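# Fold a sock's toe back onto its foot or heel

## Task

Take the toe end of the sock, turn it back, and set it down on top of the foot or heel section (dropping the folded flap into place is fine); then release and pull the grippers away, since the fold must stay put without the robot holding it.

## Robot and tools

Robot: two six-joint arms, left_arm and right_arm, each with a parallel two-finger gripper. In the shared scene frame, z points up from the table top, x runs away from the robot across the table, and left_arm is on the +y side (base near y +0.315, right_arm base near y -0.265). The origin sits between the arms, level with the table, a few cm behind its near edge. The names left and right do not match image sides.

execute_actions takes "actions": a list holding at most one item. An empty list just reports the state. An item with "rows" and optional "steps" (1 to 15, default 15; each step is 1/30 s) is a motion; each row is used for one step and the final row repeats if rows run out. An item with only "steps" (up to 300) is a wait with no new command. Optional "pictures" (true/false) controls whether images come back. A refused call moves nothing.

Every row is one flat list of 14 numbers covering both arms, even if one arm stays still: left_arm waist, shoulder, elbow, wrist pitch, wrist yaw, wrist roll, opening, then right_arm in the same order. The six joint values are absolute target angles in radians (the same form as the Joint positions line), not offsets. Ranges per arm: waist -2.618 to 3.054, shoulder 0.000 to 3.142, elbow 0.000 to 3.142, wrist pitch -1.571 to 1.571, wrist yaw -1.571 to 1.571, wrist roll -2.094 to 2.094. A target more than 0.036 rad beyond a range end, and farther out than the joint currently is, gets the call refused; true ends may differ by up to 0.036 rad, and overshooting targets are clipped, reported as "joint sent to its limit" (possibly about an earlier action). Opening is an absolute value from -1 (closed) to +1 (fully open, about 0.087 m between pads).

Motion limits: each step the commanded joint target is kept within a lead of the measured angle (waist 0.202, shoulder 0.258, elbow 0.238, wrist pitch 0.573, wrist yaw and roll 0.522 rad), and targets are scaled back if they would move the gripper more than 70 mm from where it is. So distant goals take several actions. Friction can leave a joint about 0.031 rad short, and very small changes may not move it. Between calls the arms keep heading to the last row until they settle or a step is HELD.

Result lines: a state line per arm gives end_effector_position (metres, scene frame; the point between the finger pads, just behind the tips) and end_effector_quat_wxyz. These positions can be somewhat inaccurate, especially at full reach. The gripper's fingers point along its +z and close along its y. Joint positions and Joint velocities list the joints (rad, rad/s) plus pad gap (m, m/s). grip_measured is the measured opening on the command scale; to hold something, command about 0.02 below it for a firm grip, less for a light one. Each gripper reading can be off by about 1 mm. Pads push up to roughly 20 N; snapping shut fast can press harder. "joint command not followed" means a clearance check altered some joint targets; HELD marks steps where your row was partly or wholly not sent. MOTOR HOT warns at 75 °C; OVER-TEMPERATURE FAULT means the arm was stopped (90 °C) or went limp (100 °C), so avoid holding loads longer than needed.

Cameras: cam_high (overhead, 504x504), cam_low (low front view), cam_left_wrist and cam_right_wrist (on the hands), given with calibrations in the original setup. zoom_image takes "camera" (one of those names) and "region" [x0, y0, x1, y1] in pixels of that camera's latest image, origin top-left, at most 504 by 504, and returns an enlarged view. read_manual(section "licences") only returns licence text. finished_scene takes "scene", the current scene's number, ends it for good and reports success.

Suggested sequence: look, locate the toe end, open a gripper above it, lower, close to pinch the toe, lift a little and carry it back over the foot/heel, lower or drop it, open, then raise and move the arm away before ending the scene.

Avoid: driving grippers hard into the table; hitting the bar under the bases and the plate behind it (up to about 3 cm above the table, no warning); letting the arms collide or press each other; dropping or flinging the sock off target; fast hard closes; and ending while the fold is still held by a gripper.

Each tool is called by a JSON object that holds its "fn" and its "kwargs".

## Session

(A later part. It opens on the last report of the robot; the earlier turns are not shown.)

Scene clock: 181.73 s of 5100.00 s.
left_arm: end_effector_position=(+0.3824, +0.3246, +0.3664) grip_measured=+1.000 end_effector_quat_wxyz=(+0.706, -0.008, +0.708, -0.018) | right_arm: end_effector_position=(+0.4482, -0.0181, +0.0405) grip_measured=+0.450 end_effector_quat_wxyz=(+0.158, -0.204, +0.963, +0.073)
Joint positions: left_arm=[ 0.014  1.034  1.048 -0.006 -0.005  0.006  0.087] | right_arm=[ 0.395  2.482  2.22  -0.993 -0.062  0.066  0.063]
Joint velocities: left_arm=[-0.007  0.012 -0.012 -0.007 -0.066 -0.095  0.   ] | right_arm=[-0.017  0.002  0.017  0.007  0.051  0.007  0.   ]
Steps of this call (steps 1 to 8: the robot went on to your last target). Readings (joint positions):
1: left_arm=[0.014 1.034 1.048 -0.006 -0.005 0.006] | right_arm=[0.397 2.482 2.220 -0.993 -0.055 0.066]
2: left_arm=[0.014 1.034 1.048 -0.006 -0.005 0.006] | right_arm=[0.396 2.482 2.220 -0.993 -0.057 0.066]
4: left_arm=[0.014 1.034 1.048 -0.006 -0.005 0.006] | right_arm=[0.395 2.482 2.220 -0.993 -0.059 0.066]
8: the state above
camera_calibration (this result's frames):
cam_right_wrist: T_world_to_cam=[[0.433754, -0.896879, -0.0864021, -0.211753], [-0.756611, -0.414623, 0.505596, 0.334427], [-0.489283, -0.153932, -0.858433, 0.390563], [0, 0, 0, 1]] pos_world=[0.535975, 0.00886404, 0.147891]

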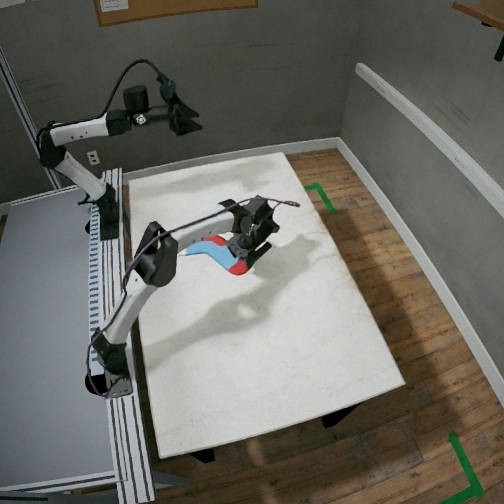

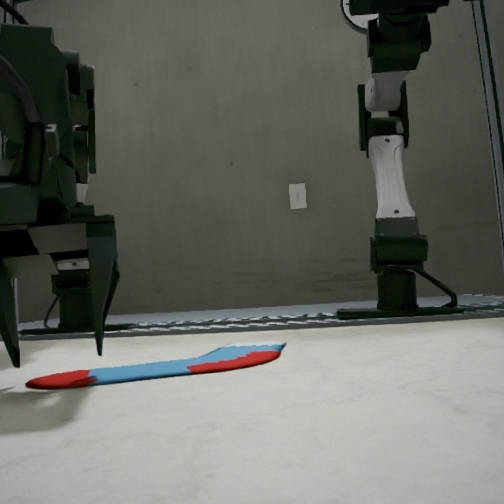

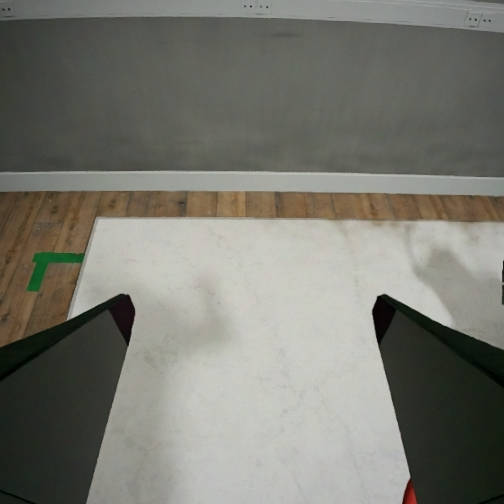

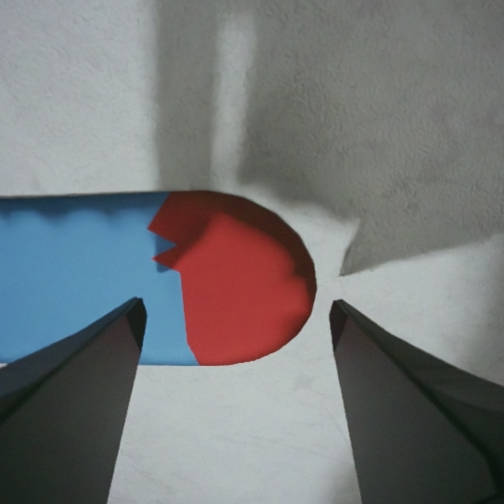

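{"fn": "execute_actions", "kwargs": {"actions": [{"rows": [[0.014,1.034,1.048,-0.006,-0.005,0.006,1,0.388,2.495,2.23,-0.99,-0.07,0.06,0.45],[0.014,1.034,1.048,-0.006,-0.005,0.006,1,0.388,2.505,2.23,-0.99,-0.07,0.06,0.45],[0.014,1.034,1.048,-0.006,-0.005,0.006,1,0.388,2.512,2.23,-0.99,-0.07,0.06,0.45],[0.014,1.034,1.048,-0.006,-0.005,0.006,1,0.388,2.517,2.23,-0.99,-0.07,0.06,0.45],[0.014,1.034,1.048,-0.006,-0.005,0.006,1,0.388,2.52,2.23,-0.99,-0.07,0.06,0.45],[0.014,1.034,1.048,-0.006,-0.005,0.006,1,0.388,2.523,2.23,-0.99,-0.07,0.06,0.45],[0.014,1.034,1.048,-0.006,-0.005,0.006,1,0.388,2.526,2.23,-0.99,-0.07,0.06,0.45],[0.014,1.034,1.048,-0.006,-0.005,0.006,1,0.388,2.529,2.23,-0.99,-0.07,0.06,0.45],[0.014,1.034,1.048,-0.006,-0.005,0.006,1,0.388,2.532,2.23,-0.99,-0.07,0.06,0.45],[0.014,1.034,1.048,-0.006,-0.005,0.006,1,0.388,2.535,2.23,-0.99,-0.07,0.06,0.45],[0.014,1.034,1.048,-0.006,-0.005,0.006,1,0.388,2.538,2.23,-0.99,-0.07,0.06,0.45],[0.014,1.034,1.048,-0.006,-0.005,0.006,1,0.388,2.541,2.23,-0.99,-0.07,0.06,0.45],[0.014,1.034,1.048,-0.006,-0.005,0.006,1,0.388,2.544,2.23,-0.99,-0.07,0.06,0.45],[0.014,1.034,1.048,-0.006,-0.005,0.006,1,0.388,2.547,2.23,-0.99,-0.07,0.06,0.45],[0.014,1.034,1.048,-0.006,-0.005,0.006,1,0.388,2.55,2.23,-0.99,-0.07,0.06,0.45]], "steps": 15}], "pictures": false}}

{"fn": "execute_actions", "kwargs": {"actions": [{"steps": 10}]}}

{"fn": "zoom_image", "kwargs": {"camera": "cam_low", "region": [0, 330, 140, 400]}}

Scene clock: 191.67 s of 5100.00 s.
left_arm: end_effector_position=(+0.3824, +0.3246, +0.3664) grip_measured=+1.000 end_effector_quat_wxyz=(+0.706, -0.008, +0.708, -0.018) | right_arm: end_effector_position=(+0.4465, -0.0184, +0.0255) grip_measured=+0.450 end_effector_quat_wxyz=(+0.145, -0.204, +0.966, +0.071)
Joint positions: left_arm=[ 0.014  1.034  1.048 -0.006 -0.005  0.006  0.087] | right_arm=[ 0.395  2.514  2.223 -0.992 -0.065  0.065  0.063]
Joint velocities: left_arm=[-0.007 -0.007 -0.012  0.037 -0.037 -0.11   0.   ] | right_arm=[ 0.002  0.037 -0.017 -0.11  -0.037 -0.007 -0.001]
Steps of this call (steps 1 to 30: the robot went on to your last target; steps 31 to 120: nothing new was sent; then 5.43 s passed at rest; steps 121 to 135: all 15 steps of this action). Readings (joint positions):
121: left_arm=[0.014 1.034 1.048 -0.006 -0.005 0.006] | right_arm=[0.395 2.482 2.220 -0.993 -0.064 0.066]
122: left_arm=[0.014 1.034 1.048 -0.006 -0.005 0.006] | right_arm=[0.395 2.482 2.220 -0.993 -0.064 0.066]
124: left_arm=[0.014 1.034 1.048 -0.006 -0.005 0.006] | right_arm=[0.395 2.483 2.220 -0.993 -0.064 0.066]
128: left_arm=[0.014 1.034 1.048 -0.006 -0.005 0.006] | right_arm=[0.395 2.493 2.220 -0.993 -0.064 0.066]
135: the state above

Scene clock: 192.00 s of 5100.00 s.
left_arm: end_effector_position=(+0.3824, +0.3246, +0.3664) grip_measured=+1.000 end_effector_quat_wxyz=(+0.706, -0.008, +0.708, -0.018) | right_arm: end_effector_position=(+0.4465, -0.0185, +0.0255) grip_measured=+0.450 end_effector_quat_wxyz=(+0.145, -0.205, +0.965, +0.071)
Joint positions: left_arm=[ 0.014  1.034  1.048 -0.006 -0.005  0.006  0.087] | right_arm=[ 0.395  2.514  2.223 -0.992 -0.065  0.064  0.063]
Joint velocities: left_arm=[-0.007  0.012 -0.002  0.037  0.022  0.051  0.   ] | right_arm=[-0.017 -0.012  0.002  0.051  0.037  0.051 -0.   ]
Steps of this call (steps 1 to 10: the robot went on to your last target). Readings (joint positions):
1: left_arm=[0.014 1.034 1.048 -0.006 -0.005 0.006] | right_arm=[0.395 2.514 2.223 -0.992 -0.065 0.064]
2: left_arm=[0.014 1.034 1.048 -0.006 -0.005 0.006] | right_arm=[0.395 2.514 2.223 -0.992 -0.065 0.064]
4: left_arm=[0.014 1.034 1.048 -0.006 -0.005 0.006] | right_arm=[0.395 2.514 2.223 -0.992 -0.065 0.064]
8: left_arm=[0.014 1.034 1.048 -0.006 -0.005 0.006] | right_arm=[0.395 2.514 2.223 -0.992 -0.065 0.064]
10: the state above
camera_calibration (this result's frames):
cam_right_wrist: T_world_to_cam=[[0.433587, -0.896784, -0.0882084, -0.212556], [-0.742289, -0.410949, 0.529272, 0.333637], [-0.510892, -0.164009, -0.843855, 0.385825], [0, 0, 0, 1]] pos_world=[0.536931, 0.00976981, 0.130246]

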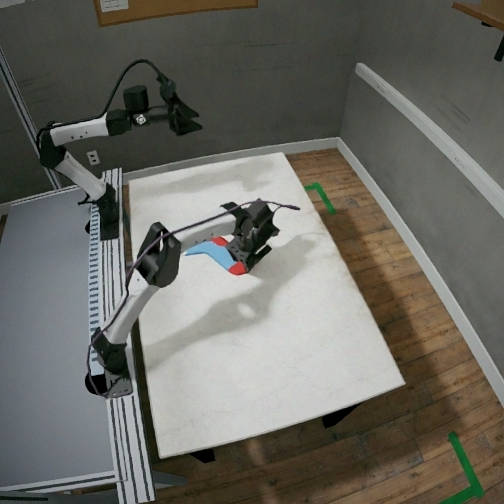

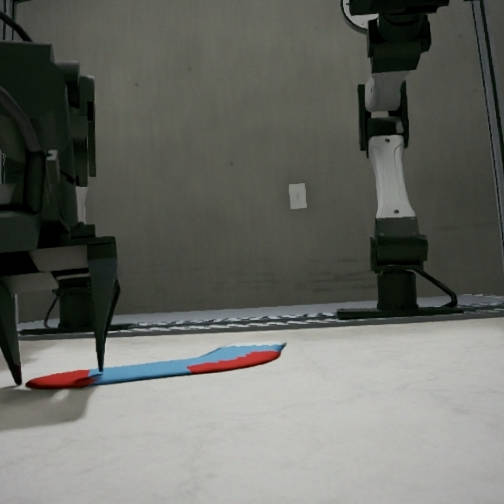

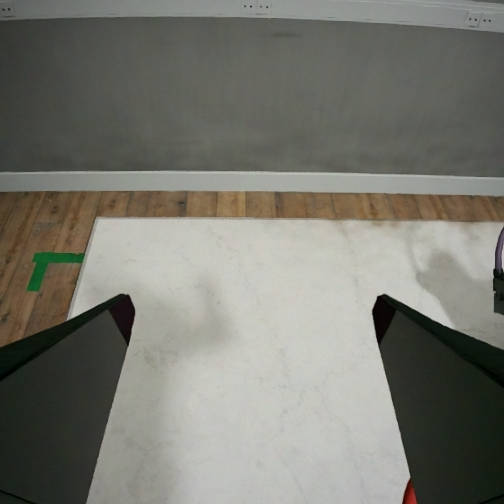

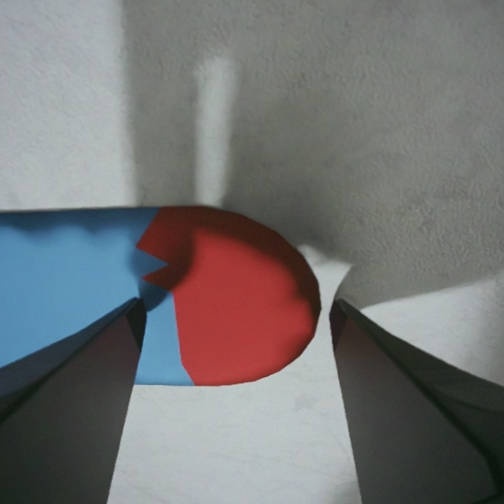

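Region (0, 330, 140, 400) of cam_low's 504x504 image, scaled by 3.600, with more detail than that image has.

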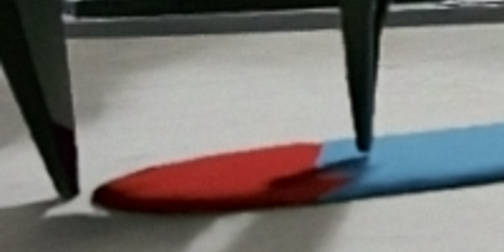

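{"fn": "execute_actions", "kwargs": {"actions": [{"rows": [[0.014,1.034,1.048,-0.006,-0.005,0.006,1,0.39,2.552,2.225,-0.99,-0.06,0.064,0.45],[0.014,1.034,1.048,-0.006,-0.005,0.006,1,0.39,2.554,2.225,-0.99,-0.05,0.064,0.45],[0.014,1.034,1.048,-0.006,-0.005,0.006,1,0.39,2.556,2.225,-0.99,-0.043,0.064,0.43],[0.014,1.034,1.048,-0.006,-0.005,0.006,1,0.39,2.558,2.225,-0.99,-0.043,0.064,0.4],[0.014,1.034,1.048,-0.006,-0.005,0.006,1,0.39,2.56,2.225,-0.99,-0.043,0.064,0.36],[0.014,1.034,1.048,-0.006,-0.005,0.006,1,0.39,2.56,2.225,-0.99,-0.043,0.064,0.31],[0.014,1.034,1.048,-0.006,-0.005,0.006,1,0.39,2.56,2.225,-0.99,-0.043,0.064,0.26],[0.014,1.034,1.048,-0.006,-0.005,0.006,1,0.39,2.56,2.225,-0.99,-0.043,0.064,0.2],[0.014,1.034,1.048,-0.006,-0.005,0.006,1,0.39,2.56,2.225,-0.99,-0.043,0.064,0.14],[0.014,1.034,1.048,-0.006,-0.005,0.006,1,0.39,2.56,2.225,-0.99,-0.043,0.064,0.08],[0.014,1.034,1.048,-0.006,-0.005,0.006,1,0.39,2.56,2.225,-0.99,-0.043,0.064,0.02],[0.014,1.034,1.048,-0.006,-0.005,0.006,1,0.39,2.56,2.225,-0.99,-0.043,0.064,-0.04],[0.014,1.034,1.048,-0.006,-0.005,0.006,1,0.39,2.56,2.225,-0.99,-0.043,0.064,-0.1],[0.014,1.034,1.048,-0.006,-0.005,0.006,1,0.39,2.56,2.225,-0.99,-0.043,0.064,-0.16],[0.014,1.034,1.048,-0.006,-0.005,0.006,1,0.39,2.56,2.225,-0.99,-0.043,0.064,-0.22]], "steps": 15}]}}

{"fn": "execute_actions", "kwargs": {"actions": [{"rows": [[0.014,1.034,1.048,-0.006,-0.005,0.006,1,0.39,2.56,2.225,-0.99,-0.043,0.064,-0.28],[0.014,1.034,1.048,-0.006,-0.005,0.006,1,0.39,2.56,2.225,-0.99,-0.043,0.064,-0.34],[0.014,1.034,1.048,-0.006,-0.005,0.006,1,0.39,2.56,2.225,-0.99,-0.043,0.064,-0.4],[0.014,1.034,1.048,-0.006,-0.005,0.006,1,0.39,2.56,2.225,-0.99,-0.043,0.064,-0.46],[0.014,1.034,1.048,-0.006,-0.005,0.006,1,0.39,2.56,2.225,-0.99,-0.043,0.064,-0.52],[0.014,1.034,1.048,-0.006,-0.005,0.006,1,0.39,2.56,2.225,-0.99,-0.043,0.064,-0.58],[0.014,1.034,1.048,-0.006,-0.005,0.006,1,0.39,2.56,2.225,-0.99,-0.043,0.064,-0.64],[0.014,1.034,1.048,-0.006,-0.005,0.006,1,0.39,2.56,2.225,-0.99,-0.043,0.064,-0.7],[0.014,1.034,1.048,-0.006,-0.005,0.006,1,0.39,2.56,2.225,-0.99,-0.043,0.064,-0.75],[0.014,1.034,1.048,-0.006,-0.005,0.006,1,0.39,2.56,2.225,-0.99,-0.043,0.064,-0.8],[0.014,1.034,1.048,-0.006,-0.005,0.006,1,0.39,2.56,2.225,-0.99,-0.043,0.064,-0.84],[0.014,1.034,1.048,-0.006,-0.005,0.006,1,0.39,2.56,2.225,-0.99,-0.043,0.064,-0.88],[0.014,1.034,1.048,-0.006,-0.005,0.006,1,0.39,2.56,2.225,-0.99,-0.043,0.064,-0.91],[0.014,1.034,1.048,-0.006,-0.005,0.006,1,0.39,2.56,2.225,-0.99,-0.043,0.064,-0.93],[0.014,1.034,1.048,-0.006,-0.005,0.006,1,0.39,2.56,2.225,-0.99,-0.043,0.064,-0.94]], "steps": 15}], "pictures": false}}

{"fn": "execute_actions", "kwargs": {"actions": [{"rows": [[0.014,1.034,1.048,-0.006,-0.005,0.006,1,0.39,2.53,2.225,-0.99,-0.043,0.064,-0.94]], "steps": 8}]}}

Scene clock: 214.87 s of 5100.00 s.
left_arm: end_effector_position=(+0.3824, +0.3246, +0.3664) grip_measured=+1.000 end_effector_quat_wxyz=(+0.706, -0.008, +0.708, -0.018) | right_arm: end_effector_position=(+0.4478, -0.0211, +0.0245) grip_measured=-0.188 end_effector_quat_wxyz=(+0.146, -0.204, +0.966, +0.063)
Joint positions: left_arm=[ 0.014  1.034  1.048 -0.006 -0.005  0.006  0.087] | right_arm=[ 0.395  2.516  2.223 -0.992 -0.048  0.064  0.035]
Joint velocities: left_arm=[-0.002 -0.002 -0.002 -0.037  0.022 -0.022  0.   ] | right_arm=[ 0.002 -0.007  0.022  0.022 -0.022  0.007 -0.055]
Steps of this call (steps 1 to 15: the robot went on to your last target; steps 16 to 110: nothing new was sent; then 18.70 s passed at rest; steps 111 to 125: all 15 steps of this action). Readings (joint positions):
111: left_arm=[0.014 1.034 1.048 -0.006 -0.005 0.006] | right_arm=[0.395 2.514 2.223 -0.992 -0.064 0.064]
112: left_arm=[0.014 1.034 1.048 -0.006 -0.005 0.006] | right_arm=[0.395 2.514 2.223 -0.992 -0.064 0.064]
114: left_arm=[0.014 1.034 1.048 -0.006 -0.005 0.006] | right_arm=[0.395 2.514 2.223 -0.992 -0.060 0.064]
118: left_arm=[0.014 1.034 1.048 -0.006 -0.005 0.006] | right_arm=[0.395 2.516 2.223 -0.992 -0.044 0.064]
125: the state above
camera_calibration (this result's frames):
cam_right_wrist: T_world_to_cam=[[0.429779, -0.900017, -0.0725244, -0.214268], [-0.747294, -0.39963, 0.530893, 0.336427], [-0.506796, -0.17397, -0.84433, 0.383198], [0, 0, 0, 1]] pos_world=[0.537701, 0.00826594, 0.129399]

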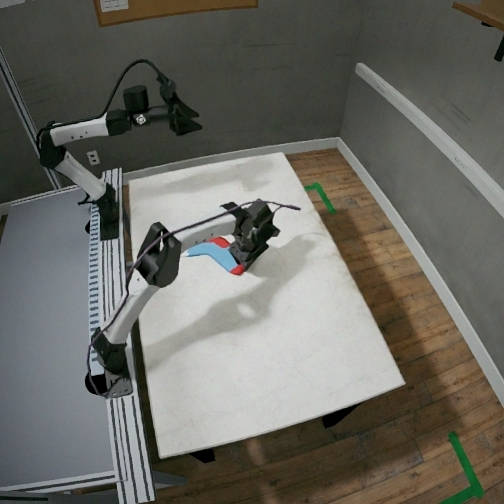

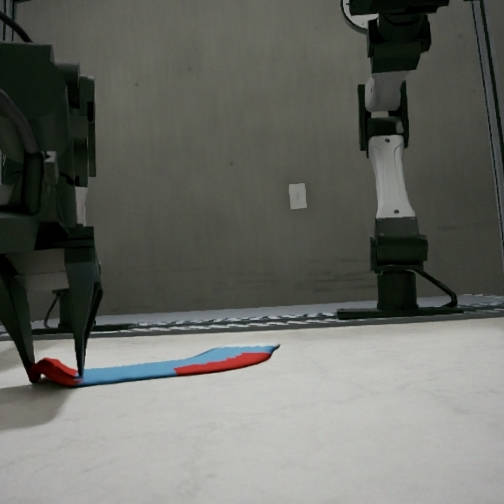

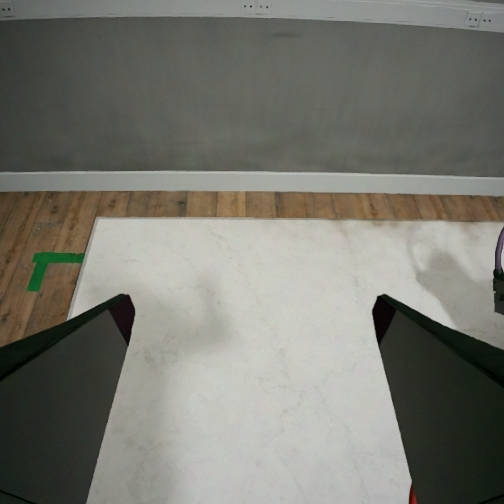

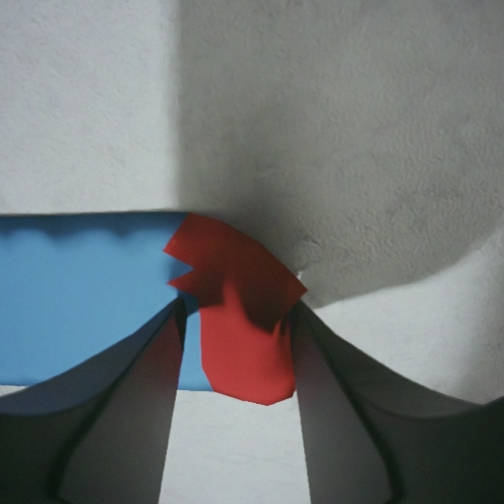

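Scene clock: 215.37 s of 5100.00 s.
left_arm: end_effector_position=(+0.3824, +0.3246, +0.3664) grip_measured=+1.000 end_effector_quat_wxyz=(+0.706, -0.008, +0.708, -0.018) | right_arm: end_effector_position=(+0.4469, -0.0195, +0.0246) grip_measured=-0.918 end_effector_quat_wxyz=(+0.145, -0.204, +0.966, +0.068)
Joint positions: left_arm=[ 0.014  1.034  1.048 -0.006 -0.005  0.006  0.087] | right_arm=[ 0.395  2.516  2.223 -0.992 -0.058  0.064  0.004]
Joint velocities: left_arm=[-0.007  0.007 -0.012  0.007 -0.022 -0.066  0.   ] | right_arm=[ 0.007  0.007  0.002 -0.066  0.081  0.007  0.   ]
Steps of this call (steps 1 to 15: all 15 steps of this action). Readings (joint positions):
1: left_arm=[0.014 1.034 1.048 -0.006 -0.005 0.006] | right_arm=[0.395 2.516 2.223 -0.992 -0.050 0.064]
2: left_arm=[0.014 1.034 1.048 -0.006 -0.005 0.006] | right_arm=[0.395 2.516 2.223 -0.992 -0.052 0.064]
4: left_arm=[0.014 1.034 1.048 -0.006 -0.005 0.006] | right_arm=[0.395 2.516 2.223 -0.992 -0.055 0.064]
8: left_arm=[0.014 1.034 1.048 -0.006 -0.005 0.006] | right_arm=[0.395 2.516 2.223 -0.992 -0.059 0.064]
15: the state above

Scene clock: 215.63 s of 5100.00 s.
left_arm: end_effector_position=(+0.3824, +0.3246, +0.3664) grip_measured=+1.000 end_effector_quat_wxyz=(+0.706, -0.008, +0.708, -0.018) | right_arm: end_effector_position=(+0.4470, -0.0196, +0.0246) grip_measured=-0.918 end_effector_quat_wxyz=(+0.145, -0.204, +0.966, +0.067)
Joint positions: left_arm=[ 0.014  1.034  1.048 -0.006 -0.005  0.006  0.087] | right_arm=[ 0.395  2.516  2.223 -0.992 -0.058  0.064  0.004]
Joint velocities: left_arm=[-0.002 -0.002 -0.007  0.037 -0.037 -0.007  0.   ] | right_arm=[-0.002  0.002 -0.007 -0.051 -0.007  0.051  0.001]
Steps of this call (steps 1 to 8: all 8 steps of this action). Readings (joint positions):
1: left_arm=[0.014 1.034 1.048 -0.006 -0.005 0.006] | right_arm=[0.395 2.516 2.223 -0.992 -0.058 0.064]
2: left_arm=[0.014 1.034 1.048 -0.006 -0.005 0.006] | right_arm=[0.395 2.516 2.223 -0.992 -0.058 0.064]
4: left_arm=[0.014 1.034 1.048 -0.006 -0.005 0.006] | right_arm=[0.395 2.516 2.223 -0.992 -0.058 0.064]
8: the state above
camera_calibration (this result's frames):
cam_right_wrist: T_world_to_cam=[[0.431373, -0.898491, -0.0814323, -0.213094], [-0.744262, -0.40543, 0.530754, 0.334908], [-0.509893, -0.168346, -0.843605, 0.384619], [0, 0, 0, 1]] pos_world=[0.537297, 0.00906727, 0.12936]

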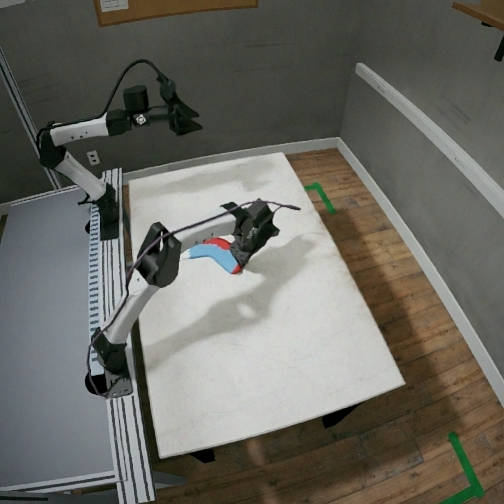

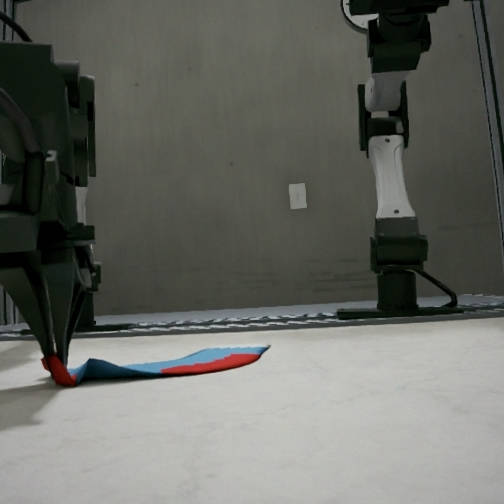

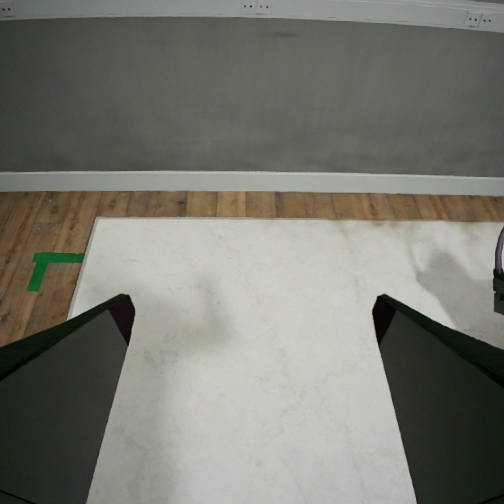

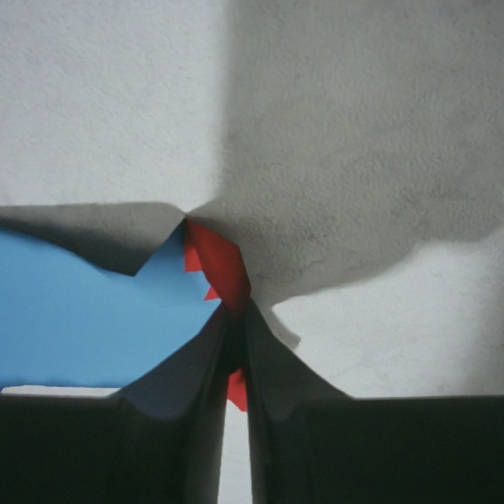

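{"fn": "execute_actions", "kwargs": {"actions": [{"rows": [[0.014,1.034,1.048,-0.006,-0.005,0.006,1,0.4,2.512,2.225,-0.991,-0.049,0.067,-0.945],[0.014,1.034,1.048,-0.006,-0.005,0.006,1,0.401,2.508,2.225,-0.992,-0.048,0.068,-0.945],[0.014,1.034,1.048,-0.006,-0.005,0.006,1,0.402,2.503,2.225,-0.993,-0.047,0.069,-0.945],[0.014,1.034,1.048,-0.006,-0.005,0.006,1,0.403,2.498,2.225,-0.994,-0.046,0.071,-0.945],[0.014,1.034,1.048,-0.006,-0.005,0.006,1,0.405,2.493,2.225,-0.995,-0.045,0.073,-0.945],[0.014,1.034,1.048,-0.006,-0.005,0.006,1,0.407,2.488,2.225,-0.996,-0.043,0.075,-0.945],[0.014,1.034,1.048,-0.006,-0.005,0.006,1,0.409,2.483,2.225,-0.997,-0.041,0.077,-0.945],[0.014,1.034,1.048,-0.006,-0.005,0.006,1,0.411,2.478,2.225,-0.998,-0.039,0.079,-0.945],[0.014,1.034,1.048,-0.006,-0.005,0.006,1,0.414,2.472,2.225,-1.0,-0.037,0.082,-0.945],[0.014,1.034,1.048,-0.006,-0.005,0.006,1,0.417,2.467,2.225,-1.0,-0.035,0.085,-0.945],[0.014,1.034,1.048,-0.006,-0.005,0.006,1,0.42,2.461,2.225,-1.0,-0.033,0.088,-0.945],[0.014,1.034,1.048,-0.006,-0.005,0.006,1,0.423,2.456,2.225,-1.0,-0.031,0.091,-0.945],[0.014,1.034,1.048,-0.006,-0.005,0.006,1,0.426,2.451,2.225,-1.0,-0.029,0.094,-0.945],[0.014,1.034,1.048,-0.006,-0.005,0.006,1,0.43,2.446,2.225,-1.0,-0.027,0.097,-0.945],[0.014,1.034,1.048,-0.006,-0.005,0.006,1,0.434,2.441,2.225,-1.0,-0.024,0.1,-0.945]], "steps": 15}], "pictures": false}}

{"fn": "execute_actions", "kwargs": {"actions": [{"rows": [[0.014,1.034,1.048,-0.006,-0.005,0.006,1,0.439,2.436,2.225,-1.0,-0.02,0.104,-0.945],[0.014,1.034,1.048,-0.006,-0.005,0.006,1,0.444,2.431,2.225,-1.0,-0.016,0.108,-0.945],[0.014,1.034,1.048,-0.006,-0.005,0.006,1,0.449,2.426,2.225,-1.0,-0.012,0.113,-0.945],[0.014,1.034,1.048,-0.006,-0.005,0.006,1,0.455,2.422,2.225,-1.0,-0.008,0.118,-0.945],[0.014,1.034,1.048,-0.006,-0.005,0.006,1,0.461,2.418,2.225,-1.0,-0.004,0.123,-0.945],[0.014,1.034,1.048,-0.006,-0.005,0.006,1,0.467,2.414,2.225,-1.0,0.0,0.128,-0.945],[0.014,1.034,1.048,-0.006,-0.005,0.006,1,0.473,2.411,2.225,-1.0,0.005,0.133,-0.945],[0.014,1.034,1.048,-0.006,-0.005,0.006,1,0.479,2.408,2.225,-1.0,0.009,0.138,-0.945],[0.014,1.034,1.048,-0.006,-0.005,0.006,1,0.485,2.405,2.225,-1.0,0.014,0.143,-0.945],[0.014,1.034,1.048,-0.006,-0.005,0.006,1,0.492,2.403,2.225,-1.0,0.018,0.148,-0.945],[0.014,1.034,1.048,-0.006,-0.005,0.006,1,0.498,2.401,2.225,-1.0,0.023,0.153,-0.945],[0.014,1.034,1.048,-0.006,-0.005,0.006,1,0.505,2.4,2.225,-1.0,0.027,0.158,-0.945],[0.014,1.034,1.048,-0.006,-0.005,0.006,1,0.511,2.399,2.225,-1.0,0.032,0.164,-0.945],[0.014,1.034,1.048,-0.006,-0.005,0.006,1,0.518,2.399,2.225,-1.0,0.036,0.169,-0.945]], "steps": 14}]}}

{"fn": "execute_actions", "kwargs": {"actions": [{"rows": [[0.014,1.034,1.048,-0.006,-0.005,0.006,1,0.524,2.405,2.225,-0.99,0.04,0.174,-0.945],[0.014,1.034,1.048,-0.006,-0.005,0.006,1,0.531,2.41,2.225,-0.983,0.045,0.179,-0.945],[0.014,1.034,1.048,-0.006,-0.005,0.006,1,0.537,2.414,2.225,-0.979,0.049,0.184,-0.945],[0.014,1.034,1.048,-0.006,-0.005,0.006,1,0.544,2.417,2.225,-0.977,0.054,0.189,-0.945],[0.014,1.034,1.048,-0.006,-0.005,0.006,1,0.55,2.42,2.225,-0.975,0.058,0.194,-0.945],[0.014,1.034,1.048,-0.006,-0.005,0.006,1,0.556,2.423,2.225,-0.973,0.063,0.199,-0.945],[0.014,1.034,1.048,-0.006,-0.005,0.006,1,0.562,2.426,2.225,-0.971,0.067,0.204,-0.945],[0.014,1.034,1.048,-0.006,-0.005,0.006,1,0.568,2.429,2.225,-0.969,0.072,0.209,-0.945],[0.014,1.034,1.048,-0.006,-0.005,0.006,1,0.574,2.432,2.225,-0.967,0.076,0.214,-0.945],[0.014,1.034,1.048,-0.006,-0.005,0.006,1,0.58,2.435,2.225,-0.965,0.08,0.218,-0.945],[0.014,1.034,1.048,-0.006,-0.005,0.006,1,0.586,2.438,2.225,-0.963,0.084,0.223,-0.945],[0.014,1.034,1.048,-0.006,-0.005,0.006,1,0.592,2.442,2.225,-0.961,0.088,0.227,-0.945],[0.014,1.034,1.048,-0.006,-0.005,0.006,1,0.597,2.446,2.225,-0.959,0.092,0.231,-0.945],[0.014,1.034,1.048,-0.006,-0.005,0.006,1,0.602,2.45,2.225,-0.957,0.096,0.235,-0.945]], "steps": 14}], "pictures": false}}

{"fn": "execute_actions", "kwargs": {"actions": [{"rows": [[0.014,1.034,1.048,-0.006,-0.005,0.006,1,0.607,2.454,2.225,-0.955,0.1,0.239,-0.945],[0.014,1.034,1.048,-0.006,-0.005,0.006,1,0.612,2.458,2.225,-0.952,0.103,0.243,-0.945],[0.014,1.034,1.048,-0.006,-0.005,0.006,1,0.616,2.463,2.225,-0.95,0.106,0.246,-0.945],[0.014,1.034,1.048,-0.006,-0.005,0.006,1,0.62,2.467,2.225,-0.947,0.109,0.249,-0.945],[0.014,1.034,1.048,-0.006,-0.005,0.006,1,0.624,2.472,2.225,-0.945,0.112,0.252,-0.945],[0.014,1.034,1.048,-0.006,-0.005,0.006,1,0.628,2.476,2.225,-0.942,0.115,0.255,-0.945],[0.014,1.034,1.048,-0.006,-0.005,0.006,1,0.631,2.48,2.225,-0.94,0.118,0.258,-0.945],[0.014,1.034,1.048,-0.006,-0.005,0.006,1,0.634,2.484,2.225,-0.938,0.12,0.26,-0.945],[0.014,1.034,1.048,-0.006,-0.005,0.006,1,0.636,2.488,2.225,-0.936,0.122,0.262,-0.945],[0.014,1.034,1.048,-0.006,-0.005,0.006,1,0.638,2.491,2.225,-0.934,0.124,0.264,-0.945],[0.014,1.034,1.048,-0.006,-0.005,0.006,1,0.64,2.494,2.225,-0.932,0.125,0.265,-0.945],[0.014,1.034,1.048,-0.006,-0.005,0.006,1,0.641,2.497,2.225,-0.931,0.126,0.266,-0.945],[0.014,1.034,1.048,-0.006,-0.005,0.006,1,0.641,2.499,2.225,-0.93,0.126,0.266,-0.945]], "steps": 15}], "pictures": false}}

{"fn": "execute_actions", "kwargs": {"actions": [{"steps": 8}]}}

Scene clock: 336.13 s of 5100.00 s.
left_arm: end_effector_position=(+0.3824, +0.3246, +0.3664) grip_measured=+1.000 end_effector_quat_wxyz=(+0.706, -0.008, +0.708, -0.018) | right_arm: end_effector_position=(+0.4474, -0.0113, +0.0514) grip_measured=-0.922 end_effector_quat_wxyz=(+0.172, -0.202, +0.962, +0.068)
Joint positions: left_arm=[ 0.014  1.034  1.048 -0.006 -0.005  0.006  0.087] | right_arm=[ 0.414  2.462  2.223 -0.992 -0.038  0.083  0.003]
Joint velocities: left_arm=[-0.007  0.007  0.002 -0.007 -0.037  0.007  0.   ] | right_arm=[ 0.115 -0.193 -0.022 -0.022  0.007  0.007 -0.   ]
Steps of this call (steps 1 to 15: the robot went on to your last target; steps 16 to 110: nothing new was sent; then 116.33 s passed at rest; steps 111 to 125: all 15 steps of this action). Readings (joint positions):
111: left_arm=[0.014 1.034 1.048 -0.006 -0.005 0.006] | right_arm=[0.395 2.514 2.223 -0.992 -0.058 0.064]
112: left_arm=[0.014 1.034 1.048 -0.006 -0.005 0.006] | right_arm=[0.395 2.512 2.223 -0.992 -0.057 0.064]
114: left_arm=[0.014 1.034 1.048 -0.006 -0.005 0.006] | right_arm=[0.395 2.509 2.223 -0.992 -0.055 0.064]
118: left_arm=[0.014 1.034 1.048 -0.006 -0.005 0.006] | right_arm=[0.396 2.500 2.223 -0.992 -0.051 0.068]
125: the state above

Scene clock: 336.60 s of 5100.00 s.
left_arm: end_effector_position=(+0.3824, +0.3246, +0.3664) grip_measured=+1.000 end_effector_quat_wxyz=(+0.706, -0.008, +0.708, -0.018) | right_arm: end_effector_position=(+0.4312, +0.0216, +0.0780) grip_measured=-0.922 end_effector_quat_wxyz=(+0.200, -0.208, +0.955, +0.064)
Joint positions: left_arm=[ 0.014  1.034  1.048 -0.006 -0.005  0.006  0.087] | right_arm=[ 0.496  2.408  2.223 -0.992  0.013  0.141  0.003]
Joint velocities: left_arm=[-0.007 -0.002  0.002  0.022  0.007  0.022  0.   ] | right_arm=[ 0.168 -0.022  0.002 -0.007  0.066  0.11   0.001]
Steps of this call (steps 1 to 14: all 14 steps of this action). Readings (joint positions):
1: left_arm=[0.014 1.034 1.048 -0.006 -0.005 0.006] | right_arm=[0.419 2.455 2.223 -0.992 -0.036 0.085]
2: left_arm=[0.014 1.034 1.048 -0.006 -0.005 0.006] | right_arm=[0.423 2.450 2.223 -0.992 -0.033 0.089]
4: left_arm=[0.014 1.034 1.048 -0.006 -0.005 0.006] | right_arm=[0.434 2.438 2.223 -0.992 -0.027 0.096]
8: left_arm=[0.014 1.034 1.048 -0.006 -0.005 0.006] | right_arm=[0.457 2.421 2.223 -0.992 -0.013 0.113]
14: the state above
camera_calibration (this result's frames):
cam_right_wrist: T_world_to_cam=[[0.442408, -0.895526, -0.0480563, -0.172319], [-0.796605, -0.417023, 0.437622, 0.34167], [-0.411943, -0.155326, -0.897874, 0.390283], [0, 0, 0, 1]] pos_world=[0.509185, 0.0487886, 0.192621]

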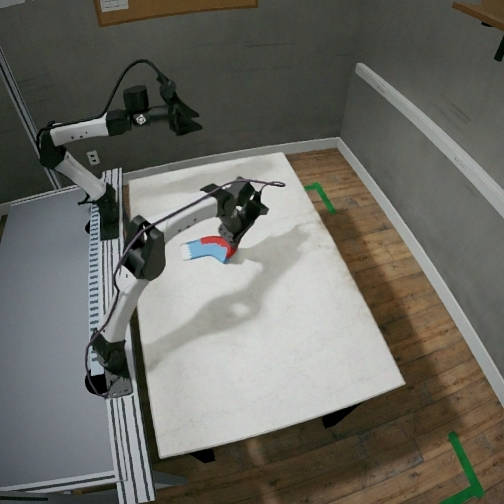

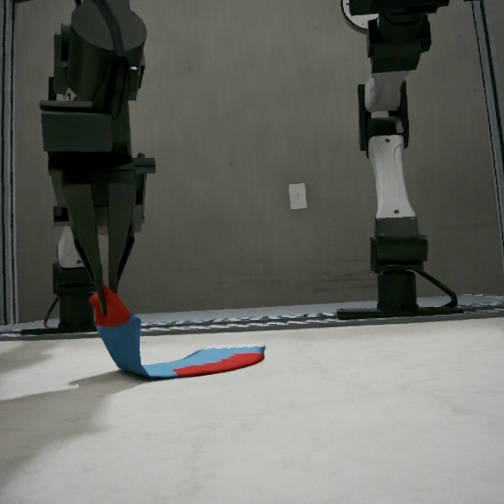

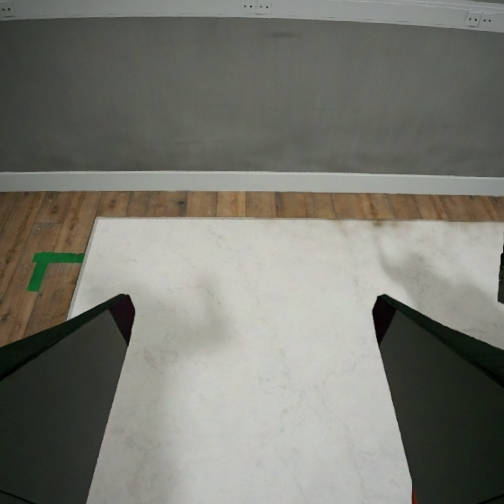

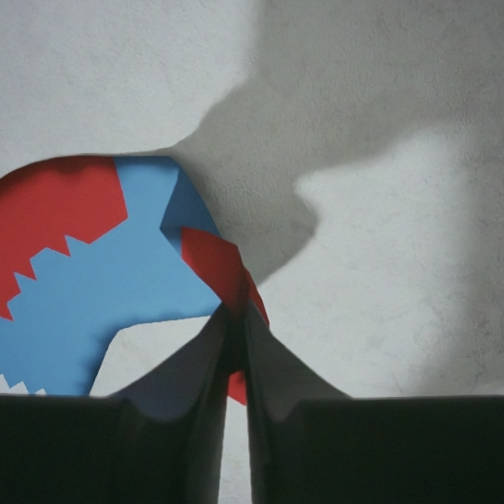

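Scene clock: 337.07 s of 5100.00 s.
left_arm: end_effector_position=(+0.3824, +0.3246, +0.3664) grip_measured=+1.000 end_effector_quat_wxyz=(+0.706, -0.008, +0.708, -0.018) | right_arm: end_effector_position=(+0.4118, +0.0547, +0.0765) grip_measured=-0.922 end_effector_quat_wxyz=(+0.210, -0.211, +0.953, +0.053)
Joint positions: left_arm=[ 0.014  1.034  1.048 -0.006 -0.005  0.006  0.087] | right_arm=[ 0.583  2.413  2.223 -0.98   0.073  0.21   0.003]
Joint velocities: left_arm=[ 0.002  0.012 -0.017 -0.037  0.037 -0.081  0.   ] | right_arm=[ 0.154  0.076 -0.012  0.022  0.168  0.125 -0.   ]
Steps of this call (steps 1 to 14: all 14 steps of this action). Readings (joint positions):
1: left_arm=[0.014 1.034 1.048 -0.006 -0.005 0.006] | right_arm=[0.502 2.408 2.223 -0.992 0.017 0.146]
2: left_arm=[0.014 1.034 1.048 -0.006 -0.005 0.006] | right_arm=[0.509 2.408 2.223 -0.992 0.021 0.151]
4: left_arm=[0.014 1.034 1.048 -0.006 -0.005 0.006] | right_arm=[0.522 2.408 2.223 -0.992 0.030 0.161]
8: left_arm=[0.014 1.034 1.048 -0.006 -0.005 0.006] | right_arm=[0.548 2.408 2.223 -0.990 0.047 0.181]
14: the state above

Scene clock: 337.57 s of 5100.00 s.
left_arm: end_effector_position=(+0.3824, +0.3246, +0.3664) grip_measured=+1.000 end_effector_quat_wxyz=(+0.706, -0.008, +0.708, -0.018) | right_arm: end_effector_position=(+0.4014, +0.0732, +0.0454) grip_measured=-0.922 end_effector_quat_wxyz=(+0.201, -0.211, +0.956, +0.036)
Joint positions: left_arm=[ 0.014  1.034  1.048 -0.006 -0.005  0.006  0.087] | right_arm=[ 0.634  2.477  2.223 -0.953  0.115  0.255  0.003]
Joint velocities: left_arm=[-0.012  0.007 -0.012  0.022 -0.081  0.081  0.   ] | right_arm=[ 0.012  0.027  0.002 -0.007  0.007  0.022 -0.002]
Steps of this call (steps 1 to 15: all 15 steps of this action). Readings (joint positions):
1: left_arm=[0.014 1.034 1.048 -0.006 -0.005 0.006] | right_arm=[0.589 2.416 2.223 -0.978 0.077 0.214]
2: left_arm=[0.014 1.034 1.048 -0.006 -0.005 0.006] | right_arm=[0.594 2.420 2.223 -0.976 0.081 0.219]
4: left_arm=[0.014 1.034 1.048 -0.006 -0.005 0.006] | right_arm=[0.604 2.430 2.223 -0.971 0.088 0.226]
8: left_arm=[0.014 1.034 1.048 -0.006 -0.005 0.006] | right_arm=[0.620 2.453 2.223 -0.964 0.101 0.240]
15: the state above

Scene clock: 337.83 s of 5100.00 s.
left_arm: end_effector_position=(+0.3824, +0.3246, +0.3664) grip_measured=+1.000 end_effector_quat_wxyz=(+0.706, -0.008, +0.708, -0.018) | right_arm: end_effector_position=(+0.4027, +0.0733, +0.0450) grip_measured=-0.922 end_effector_quat_wxyz=(+0.203, -0.208, +0.956, +0.035)
Joint positions: left_arm=[ 0.014  1.034  1.048 -0.006 -0.005  0.006  0.087] | right_arm=[ 0.634  2.478  2.223 -0.949  0.12   0.259  0.003]
Joint velocities: left_arm=[ 0.002  0.017  0.007 -0.081 -0.022  0.007  0.   ] | right_arm=[-0.002  0.007  0.012  0.007 -0.022 -0.037 -0.001]
Steps of this call (steps 1 to 8: the robot went on to your last target). Readings (joint positions):
1: left_arm=[0.014 1.034 1.048 -0.006 -0.005 0.006] | right_arm=[0.634 2.478 2.223 -0.952 0.116 0.256]
2: left_arm=[0.014 1.034 1.048 -0.006 -0.005 0.006] | right_arm=[0.634 2.478 2.223 -0.952 0.117 0.257]
4: left_arm=[0.014 1.034 1.048 -0.006 -0.005 0.006] | right_arm=[0.634 2.478 2.223 -0.950 0.118 0.258]
8: the state above
camera_calibration (this result's frames):
cam_right_wrist: T_world_to_cam=[[0.430975, -0.902312, 0.00968804, -0.112492], [-0.809947, -0.38208, 0.444972, 0.357407], [-0.397802, -0.199619, -0.895492, 0.354304], [0, 0, 0, 1]] pos_world=[0.478905, 0.105781, 0.15933]

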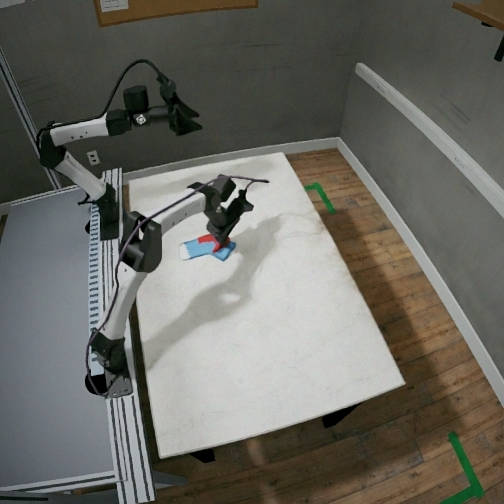

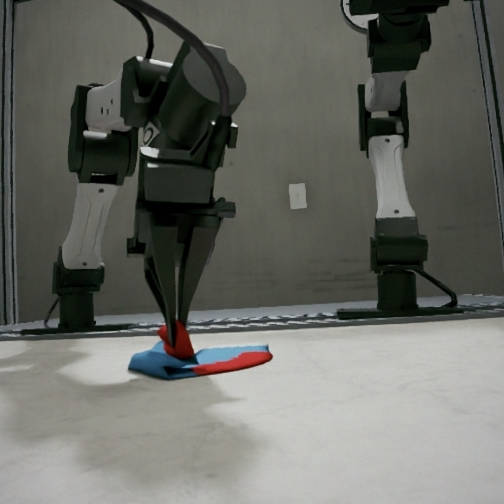

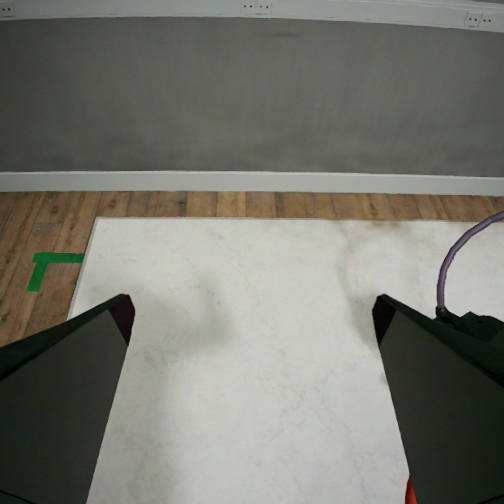

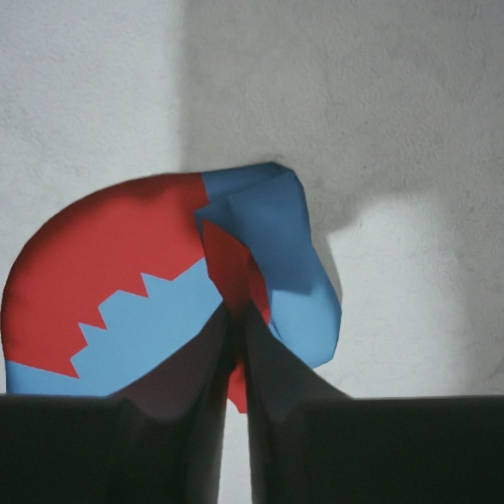

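{"fn": "execute_actions", "kwargs": {"actions": [{"rows": [[0.014,1.034,1.048,-0.006,-0.005,0.006,1,0.644,2.478,2.225,-0.929,0.127,0.269,-0.9],[0.014,1.034,1.048,-0.006,-0.005,0.006,1,0.648,2.476,2.225,-0.928,0.128,0.272,-0.8],[0.014,1.034,1.048,-0.006,-0.005,0.006,1,0.652,2.474,2.225,-0.926,0.13,0.275,-0.67],[0.014,1.034,1.048,-0.006,-0.005,0.006,1,0.656,2.472,2.225,-0.925,0.131,0.278,-0.54],[0.014,1.034,1.048,-0.006,-0.005,0.006,1,0.66,2.47,2.225,-0.923,0.133,0.281,-0.4],[0.014,1.034,1.048,-0.006,-0.005,0.006,1,0.664,2.468,2.225,-0.922,0.134,0.284,-0.26],[0.014,1.034,1.048,-0.006,-0.005,0.006,1,0.668,2.466,2.225,-0.92,0.136,0.288,-0.12],[0.014,1.034,1.048,-0.006,-0.005,0.006,1,0.672,2.464,2.225,-0.919,0.137,0.291,0.02],[0.014,1.034,1.048,-0.006,-0.005,0.006,1,0.675,2.462,2.225,-0.917,0.139,0.294,0.16],[0.014,1.034,1.048,-0.006,-0.005,0.006,1,0.678,2.46,2.225,-0.916,0.14,0.297,0.3],[0.014,1.034,1.048,-0.006,-0.005,0.006,1,0.681,2.459,2.225,-0.914,0.142,0.3,0.44],[0.014,1.034,1.048,-0.006,-0.005,0.006,1,0.684,2.458,2.225,-0.913,0.143,0.303,0.58],[0.014,1.034,1.048,-0.006,-0.005,0.006,1,0.686,2.457,2.225,-0.912,0.144,0.306,0.72],[0.014,1.034,1.048,-0.006,-0.005,0.006,1,0.688,2.456,2.225,-0.911,0.145,0.308,0.86],[0.014,1.034,1.048,-0.006,-0.005,0.006,1,0.69,2.455,2.225,-0.91,0.146,0.31,1]], "steps": 15}], "pictures": false}}

{"fn": "execute_actions", "kwargs": {"actions": [{"steps": 10}]}}

Scene clock: 347.60 s of 5100.00 s.
left_arm: end_effector_position=(+0.3824, +0.3246, +0.3664) grip_measured=+1.000 end_effector_quat_wxyz=(+0.706, -0.008, +0.708, -0.018) | right_arm: end_effector_position=(+0.3904, +0.0944, +0.0487) grip_measured=+0.923 end_effector_quat_wxyz=(+0.214, -0.212, +0.953, +0.041)
Joint positions: left_arm=[ 0.014  1.034  1.048 -0.006 -0.005  0.006  0.087] | right_arm=[ 0.681  2.472  2.223 -0.933  0.134  0.293  0.084]
Joint velocities: left_arm=[-0.017 -0.007 -0.002 -0.037  0.022 -0.022  0.   ] | right_arm=[ 0.061 -0.071  0.027  0.066 -0.095  0.081  0.137]
Steps of this call (steps 1 to 15: the robot went on to your last target; steps 16 to 110: nothing new was sent; then 5.60 s passed at rest; steps 111 to 125: all 15 steps of this action). Readings (joint positions):
111: left_arm=[0.014 1.034 1.048 -0.006 -0.005 0.006] | right_arm=[0.634 2.478 2.223 -0.948 0.121 0.261]
112: left_arm=[0.014 1.034 1.048 -0.006 -0.005 0.006] | right_arm=[0.634 2.478 2.223 -0.947 0.121 0.261]
114: left_arm=[0.014 1.034 1.048 -0.006 -0.005 0.006] | right_arm=[0.636 2.478 2.223 -0.946 0.122 0.265]
118: left_arm=[0.014 1.034 1.048 -0.006 -0.005 0.006] | right_arm=[0.651 2.478 2.223 -0.941 0.127 0.274]
125: the state above

Scene clock: 347.93 s of 5100.00 s.
left_arm: end_effector_position=(+0.3824, +0.3246, +0.3664) grip_measured=+1.000 end_effector_quat_wxyz=(+0.706, -0.008, +0.708, -0.018) | right_arm: end_effector_position=(+0.3911, +0.0972, +0.0546) grip_measured=+1.000 end_effector_quat_wxyz=(+0.222, -0.207, +0.952, +0.045)
Joint positions: left_arm=[ 0.014  1.034  1.048 -0.006 -0.005  0.006  0.087] | right_arm=[ 0.684  2.462  2.223 -0.927  0.14   0.303  0.087]
Joint velocities: left_arm=[ 0.012 -0.002  0.017  0.051  0.022  0.037  0.   ] | right_arm=[ 0.007 -0.027 -0.017  0.051  0.007  0.022  0.   ]
Steps of this call (steps 1 to 10: the robot went on to your last target). Readings (joint positions):
1: left_arm=[0.014 1.034 1.048 -0.006 -0.005 0.006] | right_arm=[0.683 2.470 2.223 -0.932 0.135 0.295]
2: left_arm=[0.014 1.034 1.048 -0.006 -0.005 0.006] | right_arm=[0.684 2.467 2.223 -0.931 0.136 0.297]
4: left_arm=[0.014 1.034 1.048 -0.006 -0.005 0.006] | right_arm=[0.684 2.464 2.223 -0.929 0.137 0.299]
8: left_arm=[0.014 1.034 1.048 -0.006 -0.005 0.006] | right_arm=[0.684 2.462 2.223 -0.927 0.139 0.302]
10: the state above
camera_calibration (this result's frames):
cam_right_wrist: T_world_to_cam=[[0.433886, -0.900967, -0.000642652, -0.0866706], [-0.822928, -0.396594, 0.40682, 0.361463], [-0.366787, -0.175985, -0.913508, 0.349633], [0, 0, 0, 1]] pos_world=[0.463304, 0.126797, 0.172287]

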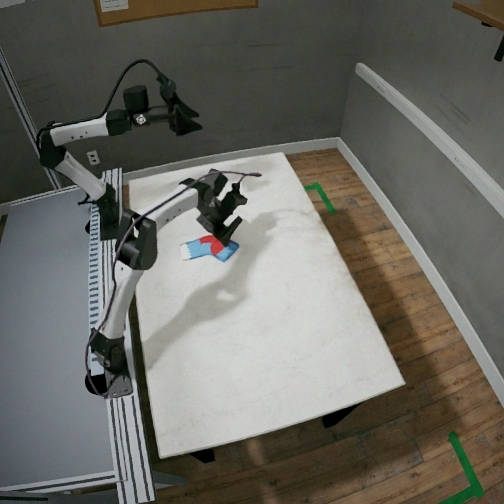

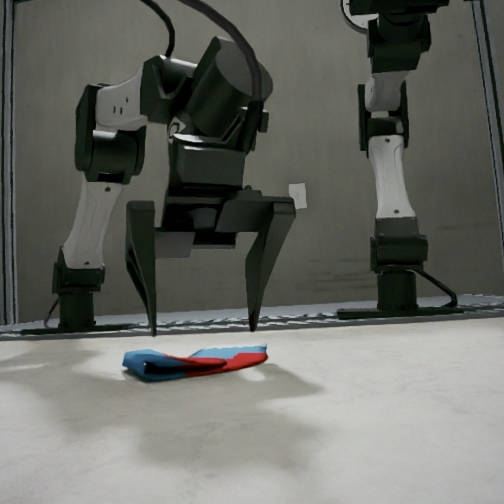

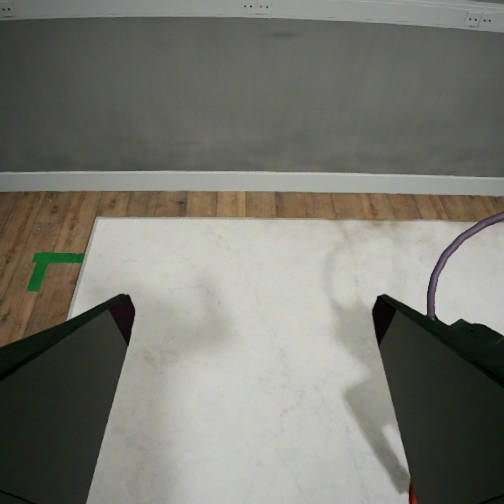

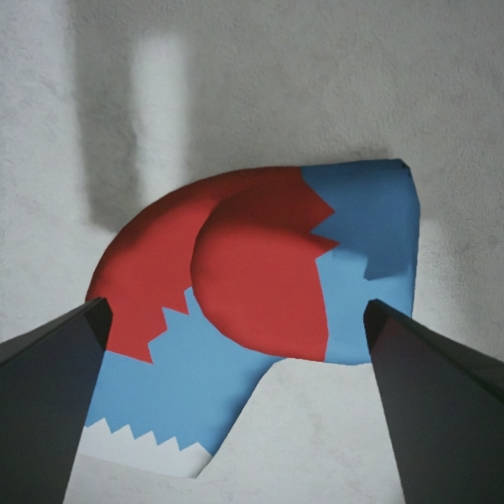

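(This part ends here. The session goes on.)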